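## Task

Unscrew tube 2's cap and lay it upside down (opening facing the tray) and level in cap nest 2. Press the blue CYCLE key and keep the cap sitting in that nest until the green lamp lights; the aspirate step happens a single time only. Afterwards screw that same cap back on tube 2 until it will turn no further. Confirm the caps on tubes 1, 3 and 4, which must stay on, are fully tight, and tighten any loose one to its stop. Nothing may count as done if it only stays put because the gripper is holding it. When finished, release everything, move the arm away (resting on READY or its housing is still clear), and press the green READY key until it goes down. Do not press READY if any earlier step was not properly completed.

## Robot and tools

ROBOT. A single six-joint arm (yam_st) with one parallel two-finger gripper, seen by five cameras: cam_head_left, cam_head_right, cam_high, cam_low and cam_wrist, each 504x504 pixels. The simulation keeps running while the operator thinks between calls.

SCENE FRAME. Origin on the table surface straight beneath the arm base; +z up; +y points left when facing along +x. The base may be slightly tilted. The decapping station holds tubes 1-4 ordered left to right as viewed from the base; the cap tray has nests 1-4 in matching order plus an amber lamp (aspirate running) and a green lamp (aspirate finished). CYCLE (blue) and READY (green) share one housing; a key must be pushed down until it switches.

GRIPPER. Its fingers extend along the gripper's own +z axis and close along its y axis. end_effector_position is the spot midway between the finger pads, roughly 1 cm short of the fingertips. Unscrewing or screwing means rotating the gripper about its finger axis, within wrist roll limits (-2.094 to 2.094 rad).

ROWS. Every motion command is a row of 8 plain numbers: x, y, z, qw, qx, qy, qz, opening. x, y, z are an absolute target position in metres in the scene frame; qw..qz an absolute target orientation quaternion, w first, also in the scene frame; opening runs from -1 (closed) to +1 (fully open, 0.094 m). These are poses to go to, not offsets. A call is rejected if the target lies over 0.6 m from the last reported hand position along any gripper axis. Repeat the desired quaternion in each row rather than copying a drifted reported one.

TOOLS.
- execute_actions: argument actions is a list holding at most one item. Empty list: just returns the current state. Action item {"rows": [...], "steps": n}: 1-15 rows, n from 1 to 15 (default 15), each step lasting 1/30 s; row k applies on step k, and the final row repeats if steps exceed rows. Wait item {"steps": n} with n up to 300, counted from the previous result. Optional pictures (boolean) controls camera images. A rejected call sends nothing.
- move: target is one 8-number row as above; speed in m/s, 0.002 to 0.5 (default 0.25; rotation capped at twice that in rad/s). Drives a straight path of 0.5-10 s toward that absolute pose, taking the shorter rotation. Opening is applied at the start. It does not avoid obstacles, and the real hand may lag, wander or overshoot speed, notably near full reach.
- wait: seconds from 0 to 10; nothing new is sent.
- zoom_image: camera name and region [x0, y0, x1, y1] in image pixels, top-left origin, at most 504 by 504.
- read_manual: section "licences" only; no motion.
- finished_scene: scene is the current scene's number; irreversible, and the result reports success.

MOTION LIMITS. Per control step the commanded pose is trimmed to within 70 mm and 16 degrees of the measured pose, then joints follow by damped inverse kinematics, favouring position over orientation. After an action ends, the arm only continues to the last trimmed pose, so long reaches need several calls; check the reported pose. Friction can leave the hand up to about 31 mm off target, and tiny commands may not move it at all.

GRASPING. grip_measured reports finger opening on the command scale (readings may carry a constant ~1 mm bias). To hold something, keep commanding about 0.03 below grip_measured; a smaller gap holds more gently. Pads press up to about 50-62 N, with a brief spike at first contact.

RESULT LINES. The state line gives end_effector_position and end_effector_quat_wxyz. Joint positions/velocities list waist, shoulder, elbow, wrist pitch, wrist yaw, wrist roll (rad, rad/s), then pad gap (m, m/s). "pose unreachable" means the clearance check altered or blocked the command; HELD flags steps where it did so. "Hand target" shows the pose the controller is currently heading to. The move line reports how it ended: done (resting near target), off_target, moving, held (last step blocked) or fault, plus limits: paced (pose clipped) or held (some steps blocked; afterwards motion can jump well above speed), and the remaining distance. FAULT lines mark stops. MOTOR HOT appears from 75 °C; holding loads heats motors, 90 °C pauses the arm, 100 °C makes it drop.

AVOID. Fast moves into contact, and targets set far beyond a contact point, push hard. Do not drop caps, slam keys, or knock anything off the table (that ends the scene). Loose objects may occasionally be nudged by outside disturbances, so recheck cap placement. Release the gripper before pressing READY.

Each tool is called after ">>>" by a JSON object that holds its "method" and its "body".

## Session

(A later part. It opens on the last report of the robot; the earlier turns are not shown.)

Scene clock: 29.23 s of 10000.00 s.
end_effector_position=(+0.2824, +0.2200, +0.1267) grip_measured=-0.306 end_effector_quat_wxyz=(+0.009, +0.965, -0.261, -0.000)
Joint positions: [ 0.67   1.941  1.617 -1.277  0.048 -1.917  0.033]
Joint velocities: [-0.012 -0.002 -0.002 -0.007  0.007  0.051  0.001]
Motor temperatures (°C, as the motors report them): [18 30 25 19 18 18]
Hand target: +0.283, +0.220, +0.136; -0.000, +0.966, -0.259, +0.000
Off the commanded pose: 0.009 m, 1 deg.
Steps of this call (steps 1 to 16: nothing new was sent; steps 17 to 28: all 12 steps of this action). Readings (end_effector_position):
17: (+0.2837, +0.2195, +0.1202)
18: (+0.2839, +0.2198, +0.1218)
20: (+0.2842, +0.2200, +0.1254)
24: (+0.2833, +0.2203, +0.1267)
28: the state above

>>> {"method": "move", "body": {"target": [0.283,0.22,0.165,0,-0.966,0.259,0,-0.34], "speed": 0.1}}

>>> {"method": "move", "body": {"target": [0.30,0.05,0.165,0,-0.5,0.866,0,-0.34], "speed": 0.4}}

>>> {"method": "move", "body": {"target": [0.352,-0.093,0.085,0,0.182,0.983,0,-0.34], "speed": 0.4}}

Scene clock: 32.63 s of 10000.00 s.
end_effector_position=(+0.2837, +0.2201, +0.1574) grip_measured=-0.306 end_effector_quat_wxyz=(+0.007, +0.965, -0.261, +0.000)
Joint positions: [ 0.67   1.941  1.738 -1.395  0.046 -1.918  0.033]
Joint velocities: [ 0.002 -0.002 -0.002 -0.022  0.022 -0.007  0.   ]
Motor temperatures (°C, as the motors report them): [18 30 25 19 18 18]
Hand target: +0.283, +0.220, +0.165; -0.000, +0.966, -0.259, -0.000
Off the commanded pose: 0.008 m, 1 deg.
move: done
camera_calibration (this result's frames):
cam_wrist: T_world_to_cam=[[0.315444, 0.948862, 0.012514, -0.305184], [0.788532, -0.269434, 0.552832, -0.220884], [0.527933, -0.16452, -0.833199, 0.114248], [0, 0, 0, 1]] pos_world=[0.210127, 0.24886, 0.221122]

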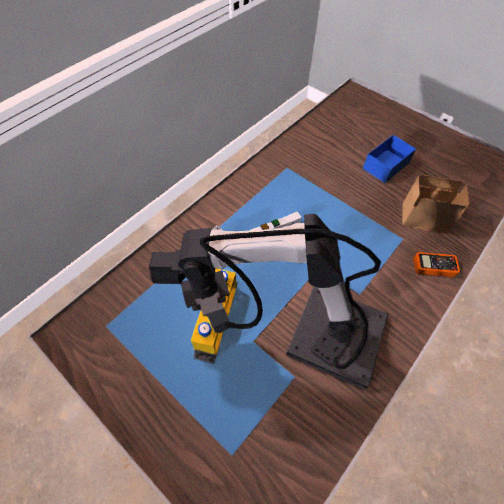

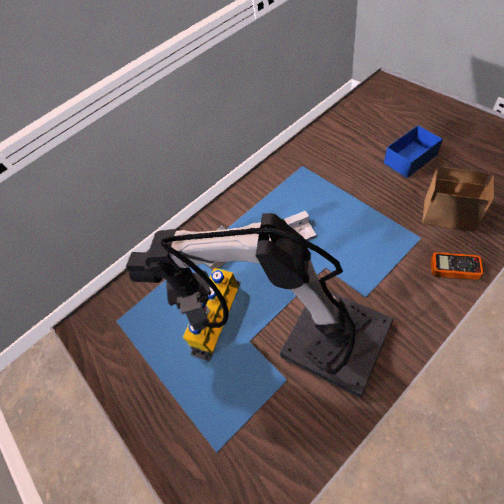

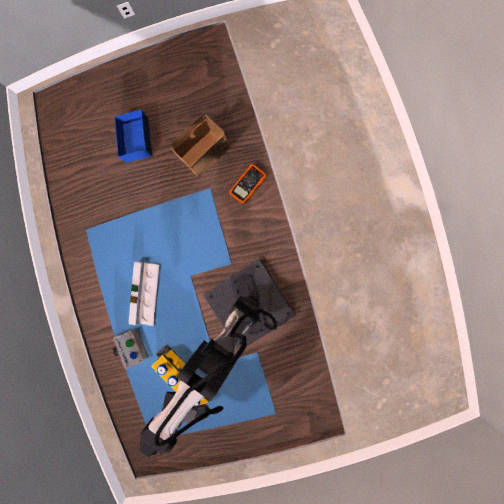

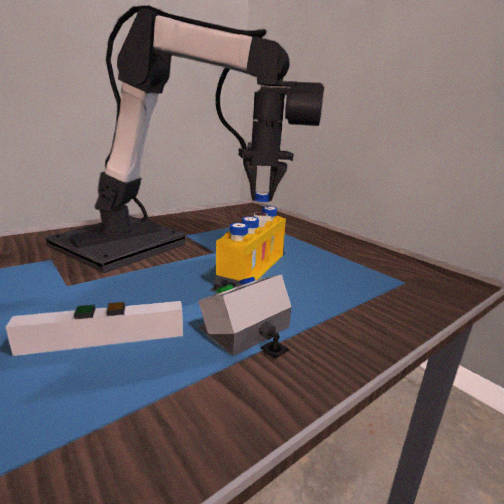

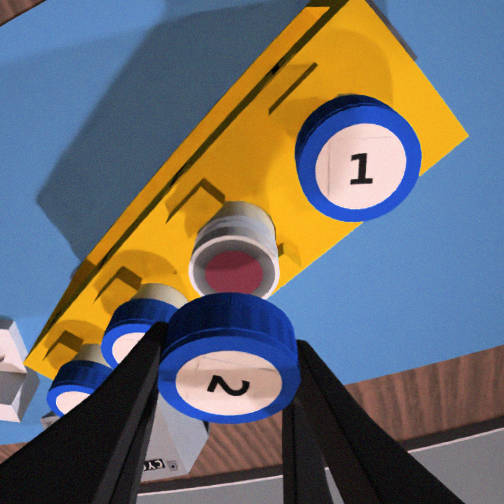

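Scene clock: 35.20 s of 10000.00 s.
end_effector_position=(+0.3031, +0.0499, +0.1635) grip_measured=-0.307 end_effector_quat_wxyz=(-0.010, -0.508, +0.861, +0.002)
Joint positions: [ 0.18   1.716  1.506 -1.376  0.042 -0.86   0.033]
Joint velocities: [-0.027 -0.002 -0.002 -0.007  0.051  0.022  0.   ]
Motor temperatures (°C, as the motors report them): [18 31 25 19 18 18]
Hand target: +0.303, +0.050, +0.166; +0.001, -0.500, +0.866, +0.002
Off the commanded pose: 0.003 m, 2 deg.
move: done
camera_calibration (this result's frames):
cam_wrist: T_world_to_cam=[[0.955867, -0.293618, 0.0102798, -0.281608], [-0.248566, -0.789557, 0.561084, 0.0535185], [-0.156628, -0.538877, -0.827695, 0.306437], [0, 0, 0, 1]] pos_world=[0.33048, 0.124702, 0.226503]

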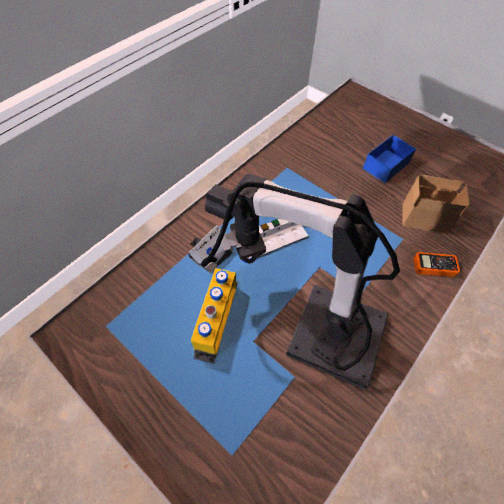

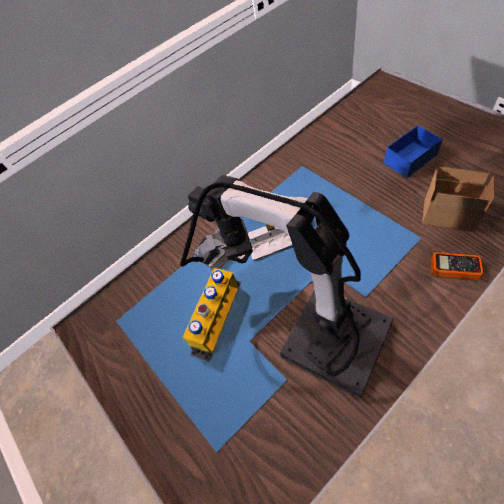

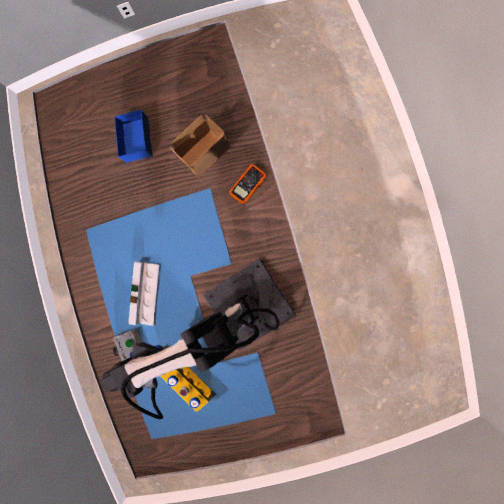

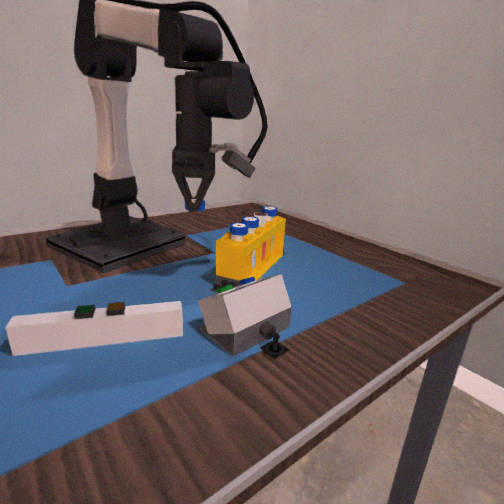

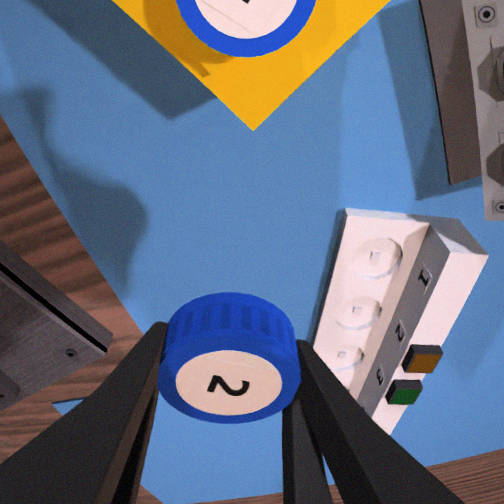

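Scene clock: 37.63 s of 10000.00 s.
end_effector_position=(+0.3432, -0.0904, +0.0831) grip_measured=-0.307 end_effector_quat_wxyz=(-0.012, +0.174, +0.985, +0.000)
Joint positions: [-0.259  1.911  1.453 -1.115  0.036  0.115  0.033]
Joint velocities: [ 0.007 -0.012  0.017  0.007  0.022  0.022  0.001]
Motor temperatures (°C, as the motors report them): [18 31 25 19 18 18]
Hand target: +0.352, -0.093, +0.084; +0.001, +0.182, +0.983, +0.003
Off the commanded pose: 0.009 m, 2 deg.
move: done
camera_calibration (this result's frames):
cam_wrist: T_world_to_cam=[[-0.140334, -0.98977, 0.025707, -0.048385], [-0.810603, 0.129762, 0.571038, 0.273047], [-0.568532, 0.0592977, -0.820521, 0.365417], [0, 0, 0, 1]] pos_world=[0.422294, -0.10499, 0.145156]

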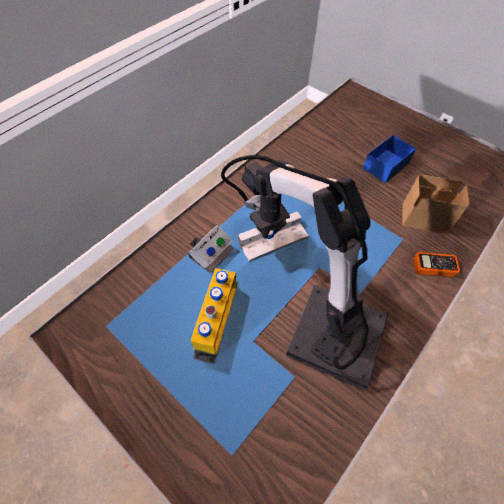

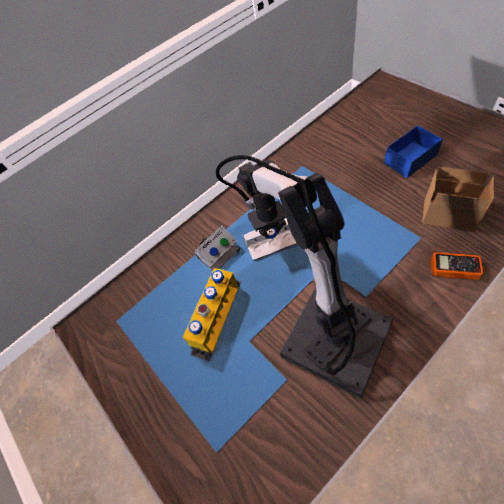

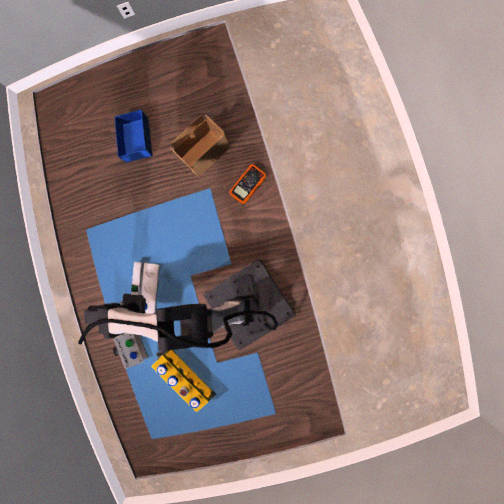

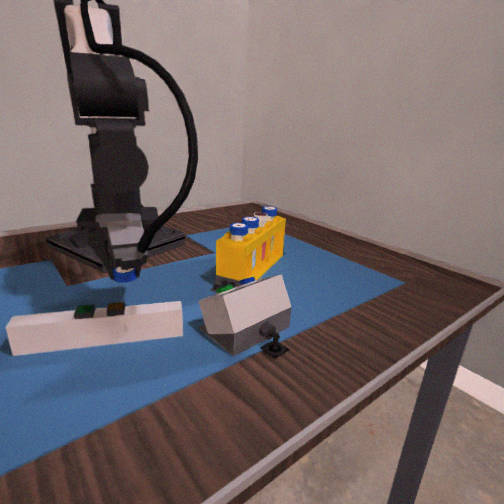

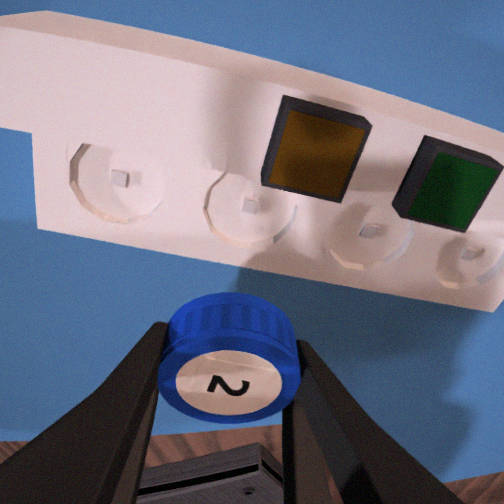

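>>> {"method": "move", "body": {"target": [0.35,-0.101,0.04,0,0.182,0.983,0,-0.34], "speed": 0.1}}

Scene clock: 40.63 s of 10000.00 s.
end_effector_position=(+0.3501, -0.0990, +0.0453) grip_measured=-0.307 end_effector_quat_wxyz=(+0.001, +0.184, +0.983, -0.001)
Joint positions: [-0.281  1.963  1.37  -0.955  0.036  0.113  0.033]
Joint velocities: [-0.002 -0.007 -0.012 -0.022 -0.051 -0.007 -0.001]
Motor temperatures (°C, as the motors report them): [18 31 26 19 18 18]
Hand target: +0.349, -0.101, +0.040; +0.000, +0.182, +0.983, +0.000
Off the commanded pose: 0.006 m, 0 deg.
move: done
camera_calibration (this result's frames):
cam_wrist: T_world_to_cam=[[-0.161843, -0.986405, 0.0285086, -0.0471679], [-0.821265, 0.150653, 0.550298, 0.308028], [-0.547111, 0.065649, -0.834481, 0.332499], [0, 0, 0, 1]] pos_world=[0.427253, -0.11476, 0.109302]

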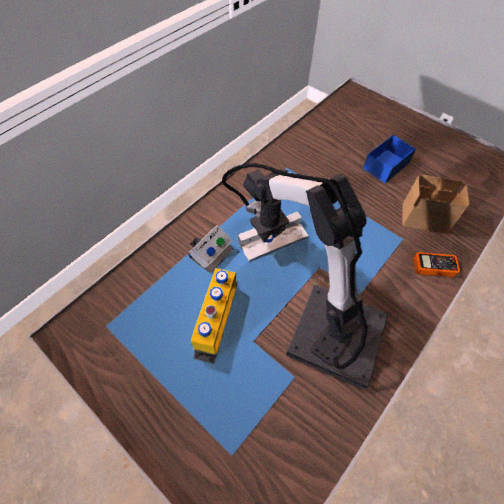

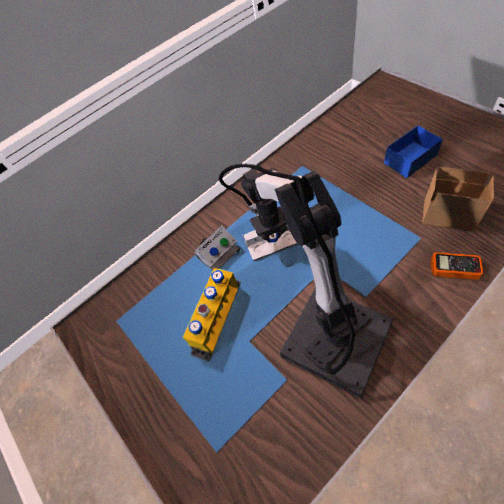

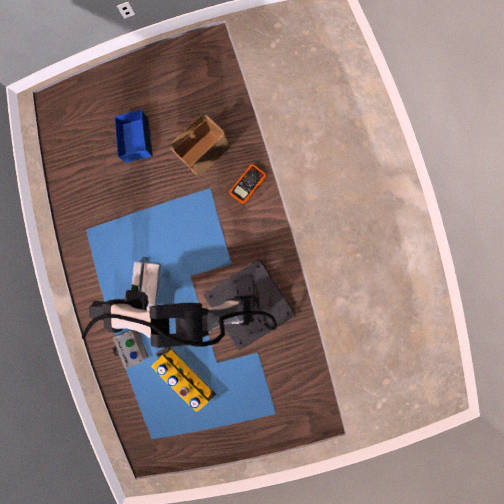

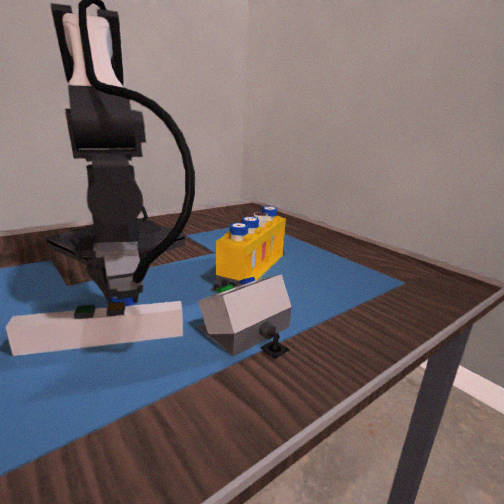

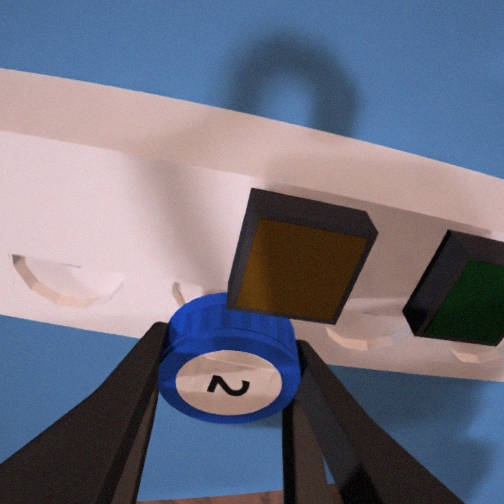

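>>> {"method": "move", "body": {"target": [0.345,-0.099,0.014,0,0.182,0.983,0,-0.34], "speed": 0.03}}

>>> {"method": "zoom_image", "body": {"camera": "cam_head_left", "region": [230,200,320,270]}}

Scene clock: 42.73 s of 10000.00 s.
end_effector_position=(+0.3465, -0.0972, +0.0211) grip_measured=-0.307 end_effector_quat_wxyz=(+0.003, +0.183, +0.983, -0.001)
Joint positions: [-0.281  1.983  1.294 -0.854  0.036  0.112  0.033]
Joint velocities: [-0.007 -0.007 -0.012 -0.007  0.007 -0.037 -0.   ]
Motor temperatures (°C, as the motors report them): [18 31 26 19 18 18]
Hand target: +0.344, -0.099, +0.014; -0.000, +0.182, +0.983, +0.000
Off the commanded pose: 0.007 m, 0 deg.
move: done
camera_calibration (this result's frames):
cam_wrist: T_world_to_cam=[[-0.161021, -0.986525, 0.0289821, -0.0455888], [-0.824038, 0.150545, 0.546167, 0.319171], [-0.54317, 0.0640619, -0.837175, 0.308815], [0, 0, 0, 1]] pos_world=[0.423407, -0.112807, 0.0855328]

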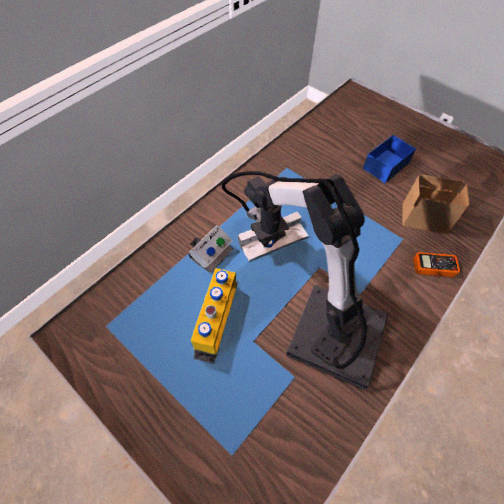

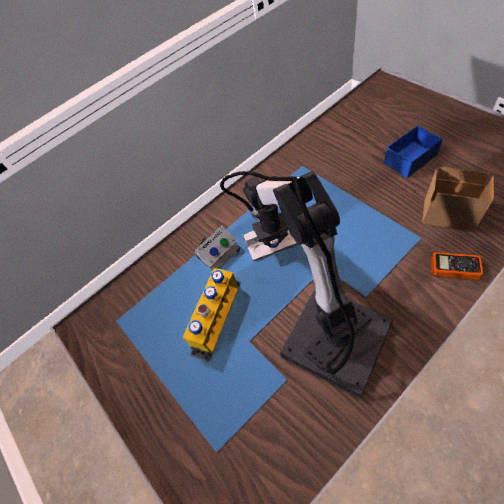

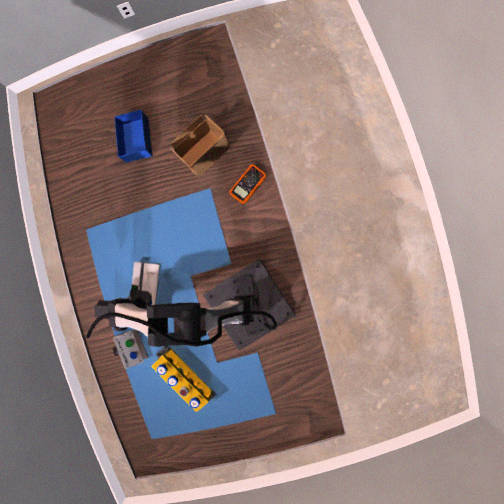

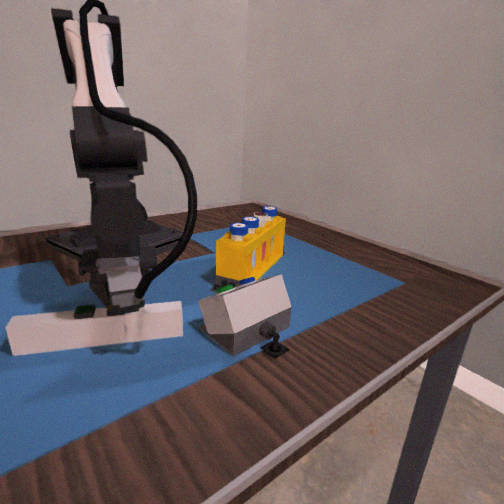

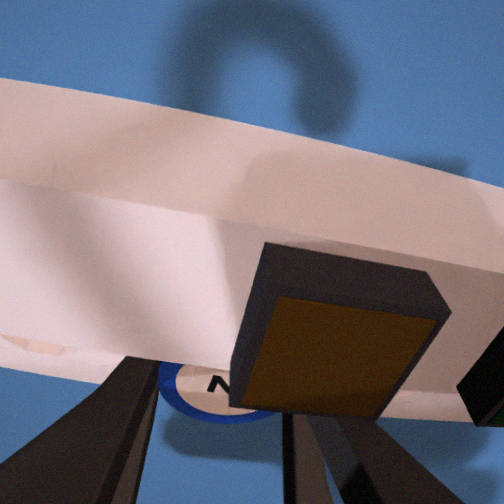

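Region (230, 200, 320, 270) of cam_head_left's 504x504 image, scaled by 5.600, with more detail than that image has.

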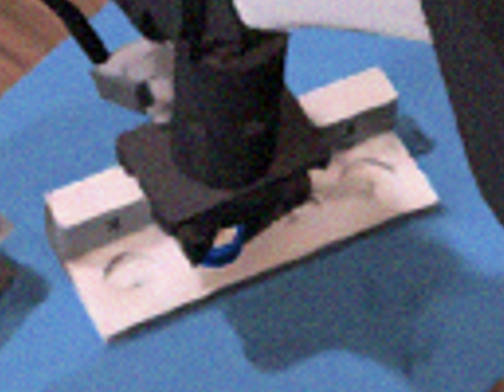

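>>> {"method": "execute_actions", "body": {"actions": [{"rows":[[0.347,-0.1,0.011,0,0.182,0.983,0,-0.34]],"steps":10}], "pictures": false}}

>>> {"method": "execute_actions", "body": {"actions": [{"rows":[[0.347,-0.098,0.02,0,0.182,0.983,0,-0.1]],"steps":8}], "pictures": false}}

>>> {"method": "move", "body": {"target": [0.345,-0.095,0.10,0,0.182,0.983,0,-0.1], "speed": 0.15}}

Scene clock: 44.07 s of 10000.00 s.
end_effector_position=(+0.3474, -0.0975, +0.0190) grip_measured=-0.307 end_effector_quat_wxyz=(+0.004, +0.183, +0.983, -0.001)
Joint positions: [-0.281  1.989  1.294 -0.847  0.036  0.111  0.033]
Joint velocities: [-0.022  0.002 -0.002  0.037  0.007 -0.022  0.001]
Motor temperatures (°C, as the motors report them): [18 31 26 19 18 18]
Hand target: +0.347, -0.100, +0.011; -0.000, +0.182, +0.983, -0.000
Off the commanded pose: 0.008 m, 0 deg.
Steps of this call (steps 1 to 30: nothing new was sent; steps 31 to 40: all 10 steps of this action). Readings (end_effector_position):
31: (+0.3470, -0.0973, +0.0208)
32: (+0.3472, -0.0973, +0.0202)
34: (+0.3474, -0.0974, +0.0190)
38: (+0.3474, -0.0975, +0.0190)
40: the state above

Scene clock: 44.33 s of 10000.00 s.
end_effector_position=(+0.3470, -0.0979, +0.0191) grip_measured=-0.103 end_effector_quat_wxyz=(+0.003, +0.183, +0.983, -0.002)
Joint positions: [-0.281  1.989  1.295 -0.849  0.039  0.111  0.042]
Joint velocities: [ 0.002 -0.012  0.002 -0.007  0.081  0.007 -0.   ]
Motor temperatures (°C, as the motors report them): [18 31 26 19 18 18]
Hand target: +0.347, -0.098, +0.020; +0.000, +0.182, +0.983, +0.000
Off the commanded pose: 0.001 m, 0 deg.
Steps of this call (steps 1 to 8: all 8 steps of this action). Readings (end_effector_position):
1: (+0.3472, -0.0976, +0.0190)
2: (+0.3472, -0.0978, +0.0191)
4: (+0.3470, -0.0979, +0.0191)
8: the state above

Scene clock: 45.73 s of 10000.00 s.
end_effector_position=(+0.3438, -0.0981, +0.0924) grip_measured=-0.102 end_effector_quat_wxyz=(-0.007, +0.181, +0.984, -0.002)
Joint positions: [-0.277  1.903  1.48  -1.141  0.039  0.111  0.042]
Joint velocities: [ 0.022  0.027  0.002 -0.022  0.022 -0.037 -0.   ]
Motor temperatures (°C, as the motors report them): [18 31 26 19 18 18]
Hand target: +0.346, -0.095, +0.100; +0.000, +0.182, +0.983, +0.000
Off the commanded pose: 0.008 m, 1 deg.
move: done
camera_calibration (this result's frames):
cam_wrist: T_world_to_cam=[[-0.154842, -0.987495, 0.0296231, -0.0512672], [-0.813737, 0.144485, 0.562989, 0.272455], [-0.560229, 0.0630691, -0.825933, 0.371867], [0, 0, 0, 1]] pos_world=[0.422098, -0.113445, 0.155267]

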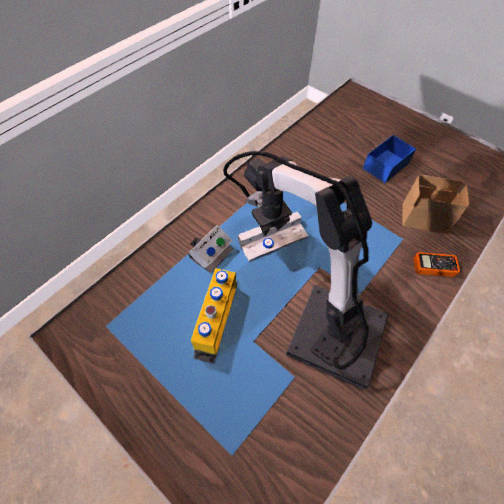

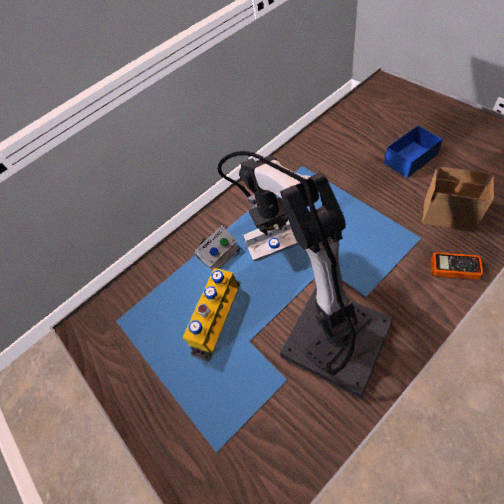

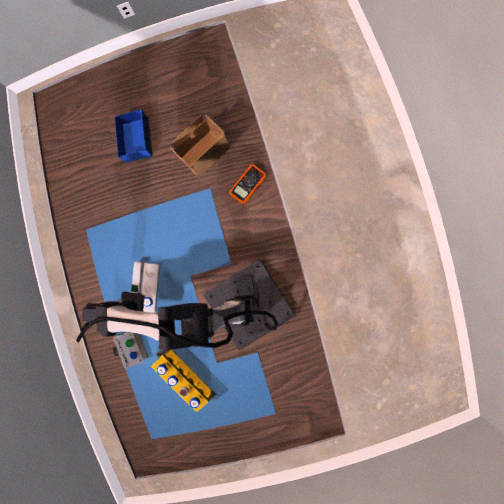

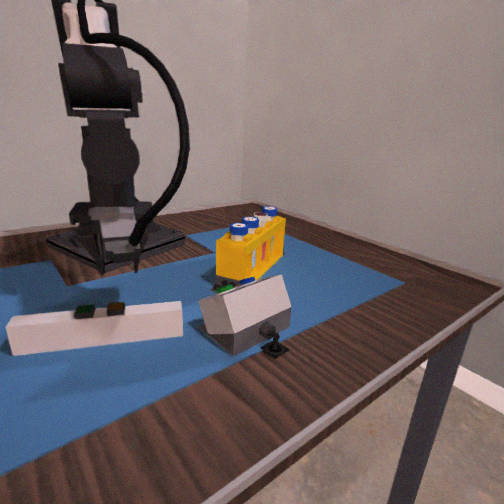

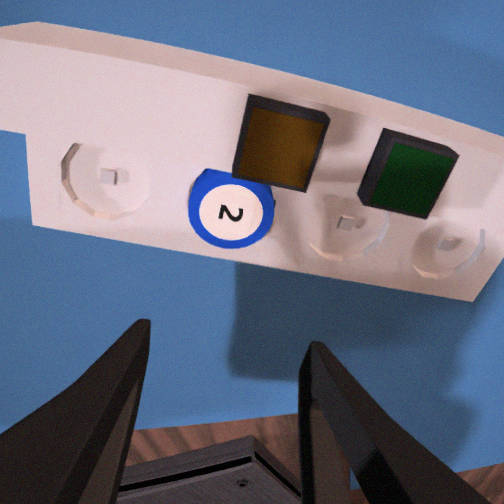

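>>> {"method": "zoom_image", "body": {"camera": "cam_head_left", "region": [180,210,310,280]}}

>>> {"method": "zoom_image", "body": {"camera": "cam_wrist", "region": [150,130,330,290]}}

Region (180, 210, 310, 280) of cam_head_left's 504x504 image, scaled by 3.877, with more detail than that image has; it fills the top 271 rows of this view, and the rest is white.

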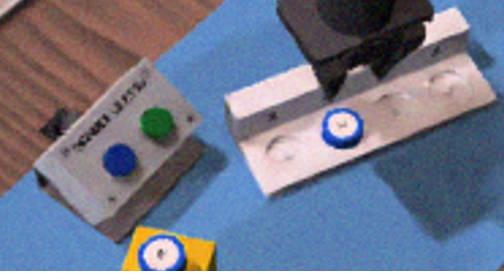

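Region (150, 130, 330, 290) of cam_wrist's 504x504 image, scaled by 2.800, with more detail than that image has.

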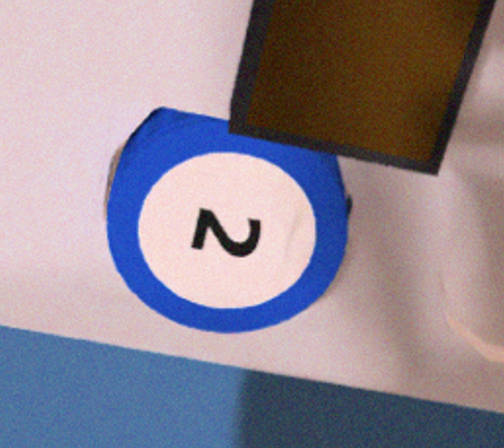

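>>> {"method": "move", "body": {"target": [0.416,0.070,0.112,0.259,-0.034,0.965,0.009,-1], "speed": 0.3}}

Scene clock: 49.53 s of 10000.00 s.
end_effector_position=(+0.4127, +0.0715, +0.1077) grip_measured=-0.990 end_effector_quat_wxyz=(+0.246, -0.032, +0.969, +0.010)
Joint positions: [ 0.198  1.728  1.174 -0.52   0.105  0.119  0.   ]
Joint velocities: [-0.022 -0.007 -0.007  0.007  0.007 -0.037 -0.   ]
Motor temperatures (°C, as the motors report them): [18 32 26 19 18 18]
Hand target: +0.414, +0.071, +0.112; +0.257, -0.036, +0.966, +0.007
Off the commanded pose: 0.006 m, 2 deg.
move: done
camera_calibration (this result's frames):
cam_wrist: T_world_to_cam=[[0.234025, -0.965088, 0.117628, -0.0451253], [-0.970094, -0.223779, 0.0940259, 0.436724], [-0.0644206, -0.136115, -0.988596, 0.239531], [0, 0, 0, 1]] pos_world=[0.449654, 0.0867833, 0.201044]

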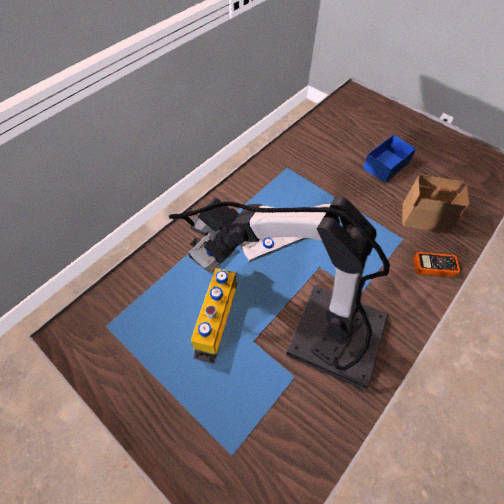

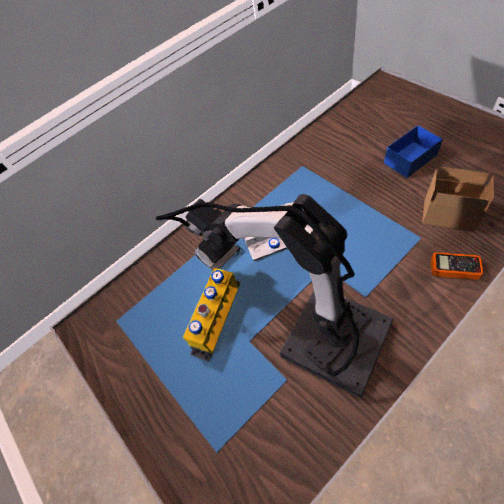

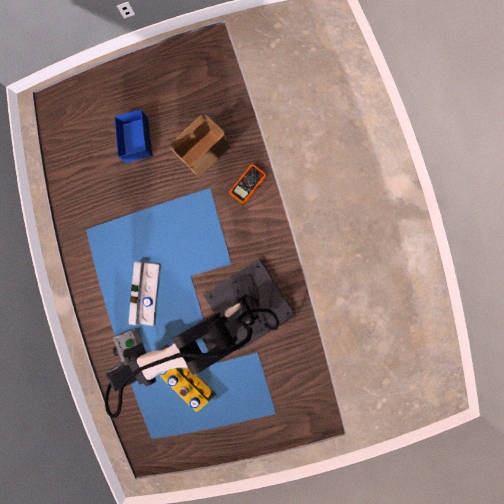

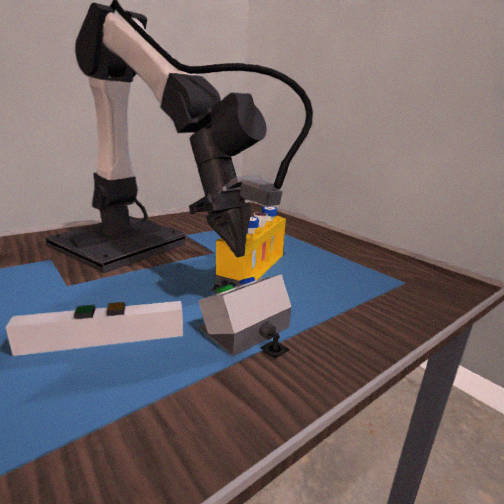

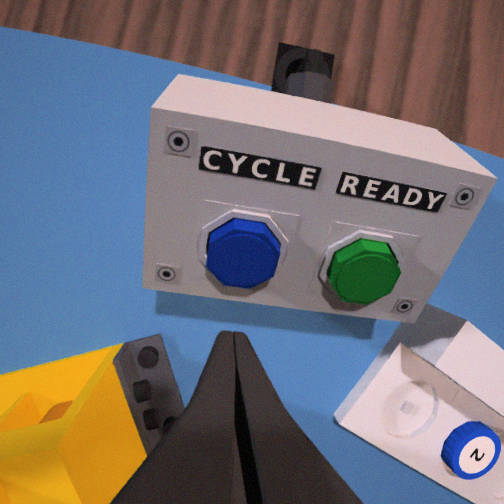

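>>> {"method": "move", "body": {"target": [0.431,0.070,0.084,0.259,-0.034,0.965,0.009,-1], "speed": 0.08}}

>>> {"method": "move", "body": {"target": [0.441,0.071,0.055,0.259,-0.034,0.965,0.009,-1], "speed": 0.02}}

Scene clock: 51.80 s of 10000.00 s.
end_effector_position=(+0.4298, +0.0725, +0.0899) grip_measured=-0.990 end_effector_quat_wxyz=(+0.260, -0.032, +0.965, +0.010)
Joint positions: [ 0.19   1.795  1.166 -0.415  0.106  0.108  0.   ]
Joint velocities: [-0.012 -0.002 -0.007  0.037 -0.037  0.007  0.   ]
Motor temperatures (°C, as the motors report them): [18 32 26 19 18 18]
Hand target: +0.430, +0.070, +0.084; +0.259, -0.034, +0.965, +0.009
Off the commanded pose: 0.007 m, 0 deg.
move: done
camera_calibration (this result's frames):
cam_wrist: T_world_to_cam=[[0.230374, -0.965217, 0.123627, -0.0450702], [-0.972465, -0.223761, 0.0651334, 0.458893], [-0.0352049, -0.135228, -0.990189, 0.210713], [0, 0, 0, 1]] pos_world=[0.464058, 0.0876742, 0.184328]

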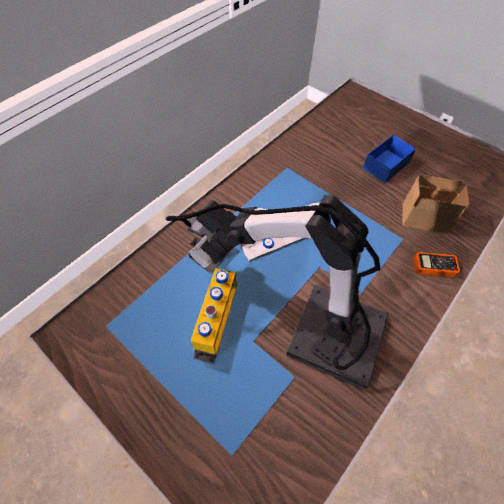

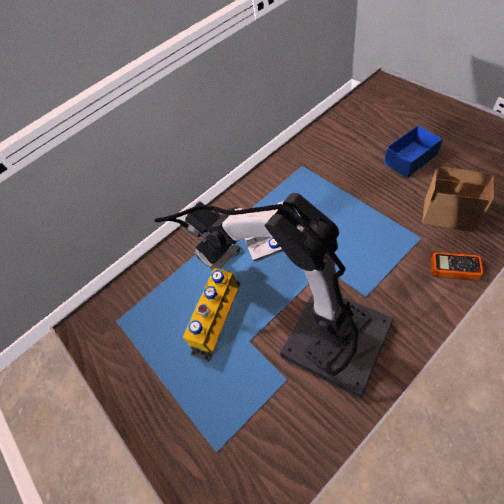

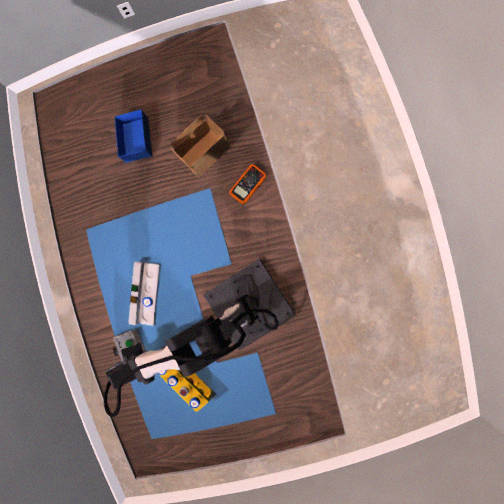

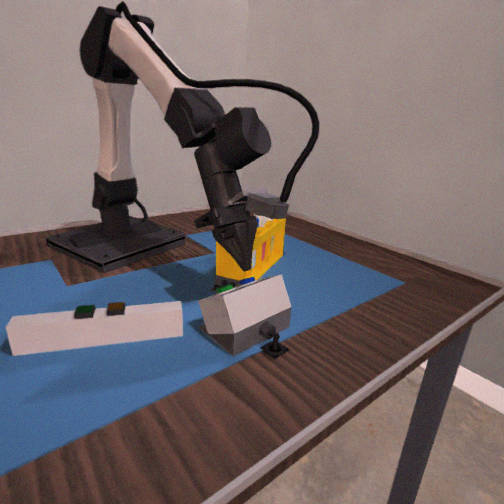

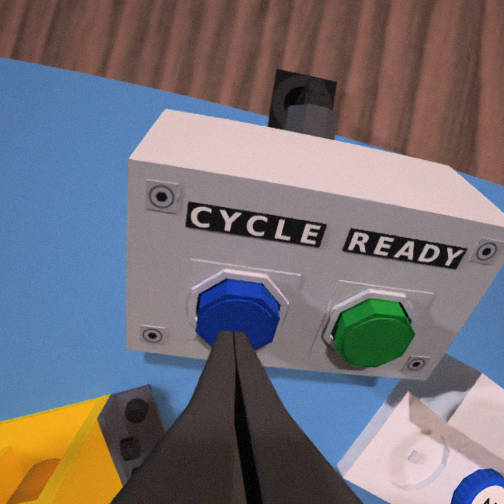

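Scene clock: 53.87 s of 10000.00 s.
end_effector_position=(+0.4399, +0.0746, +0.0746) grip_measured=-0.990 end_effector_quat_wxyz=(+0.268, -0.033, +0.963, +0.011)
Joint positions: [ 0.189  1.846  1.156 -0.337  0.106  0.104  0.   ]
Joint velocities: [-0.007 -0.022  0.002  0.051  0.081 -0.037  0.   ]
Motor temperatures (°C, as the motors report them): [18 32 26 20 18 18]
Hand target: +0.439, +0.071, +0.055; +0.259, -0.034, +0.965, +0.009
Off the commanded pose: 0.020 m, 1 deg.
move: off_target
camera_calibration (this result's frames):
cam_wrist: T_world_to_cam=[[0.229676, -0.965069, 0.126062, -0.0433215], [-0.973088, -0.225212, 0.0487774, 0.471734], [-0.0186827, -0.133873, -0.990822, 0.188839], [0, 0, 0, 1]] pos_world=[0.472516, 0.0897125, 0.169557]

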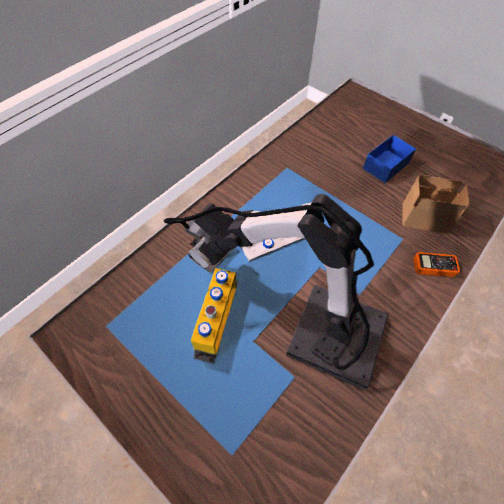

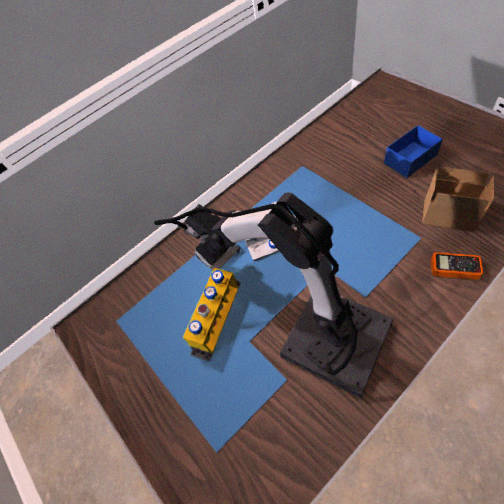

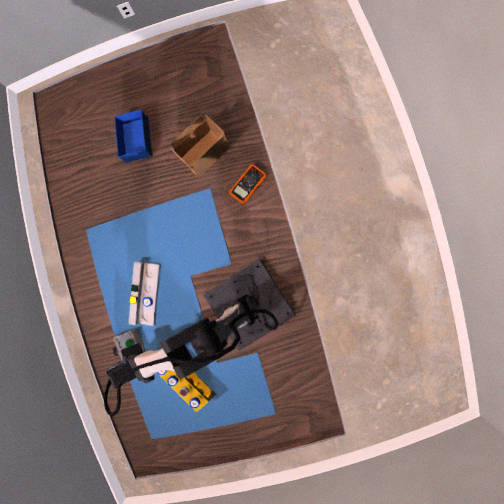

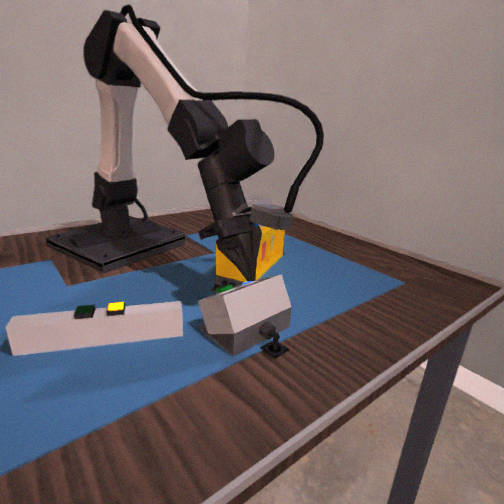

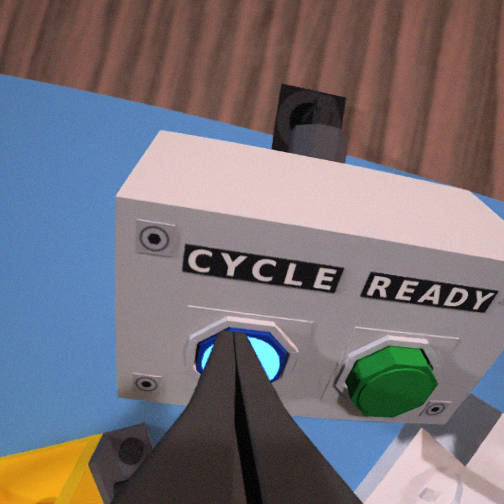

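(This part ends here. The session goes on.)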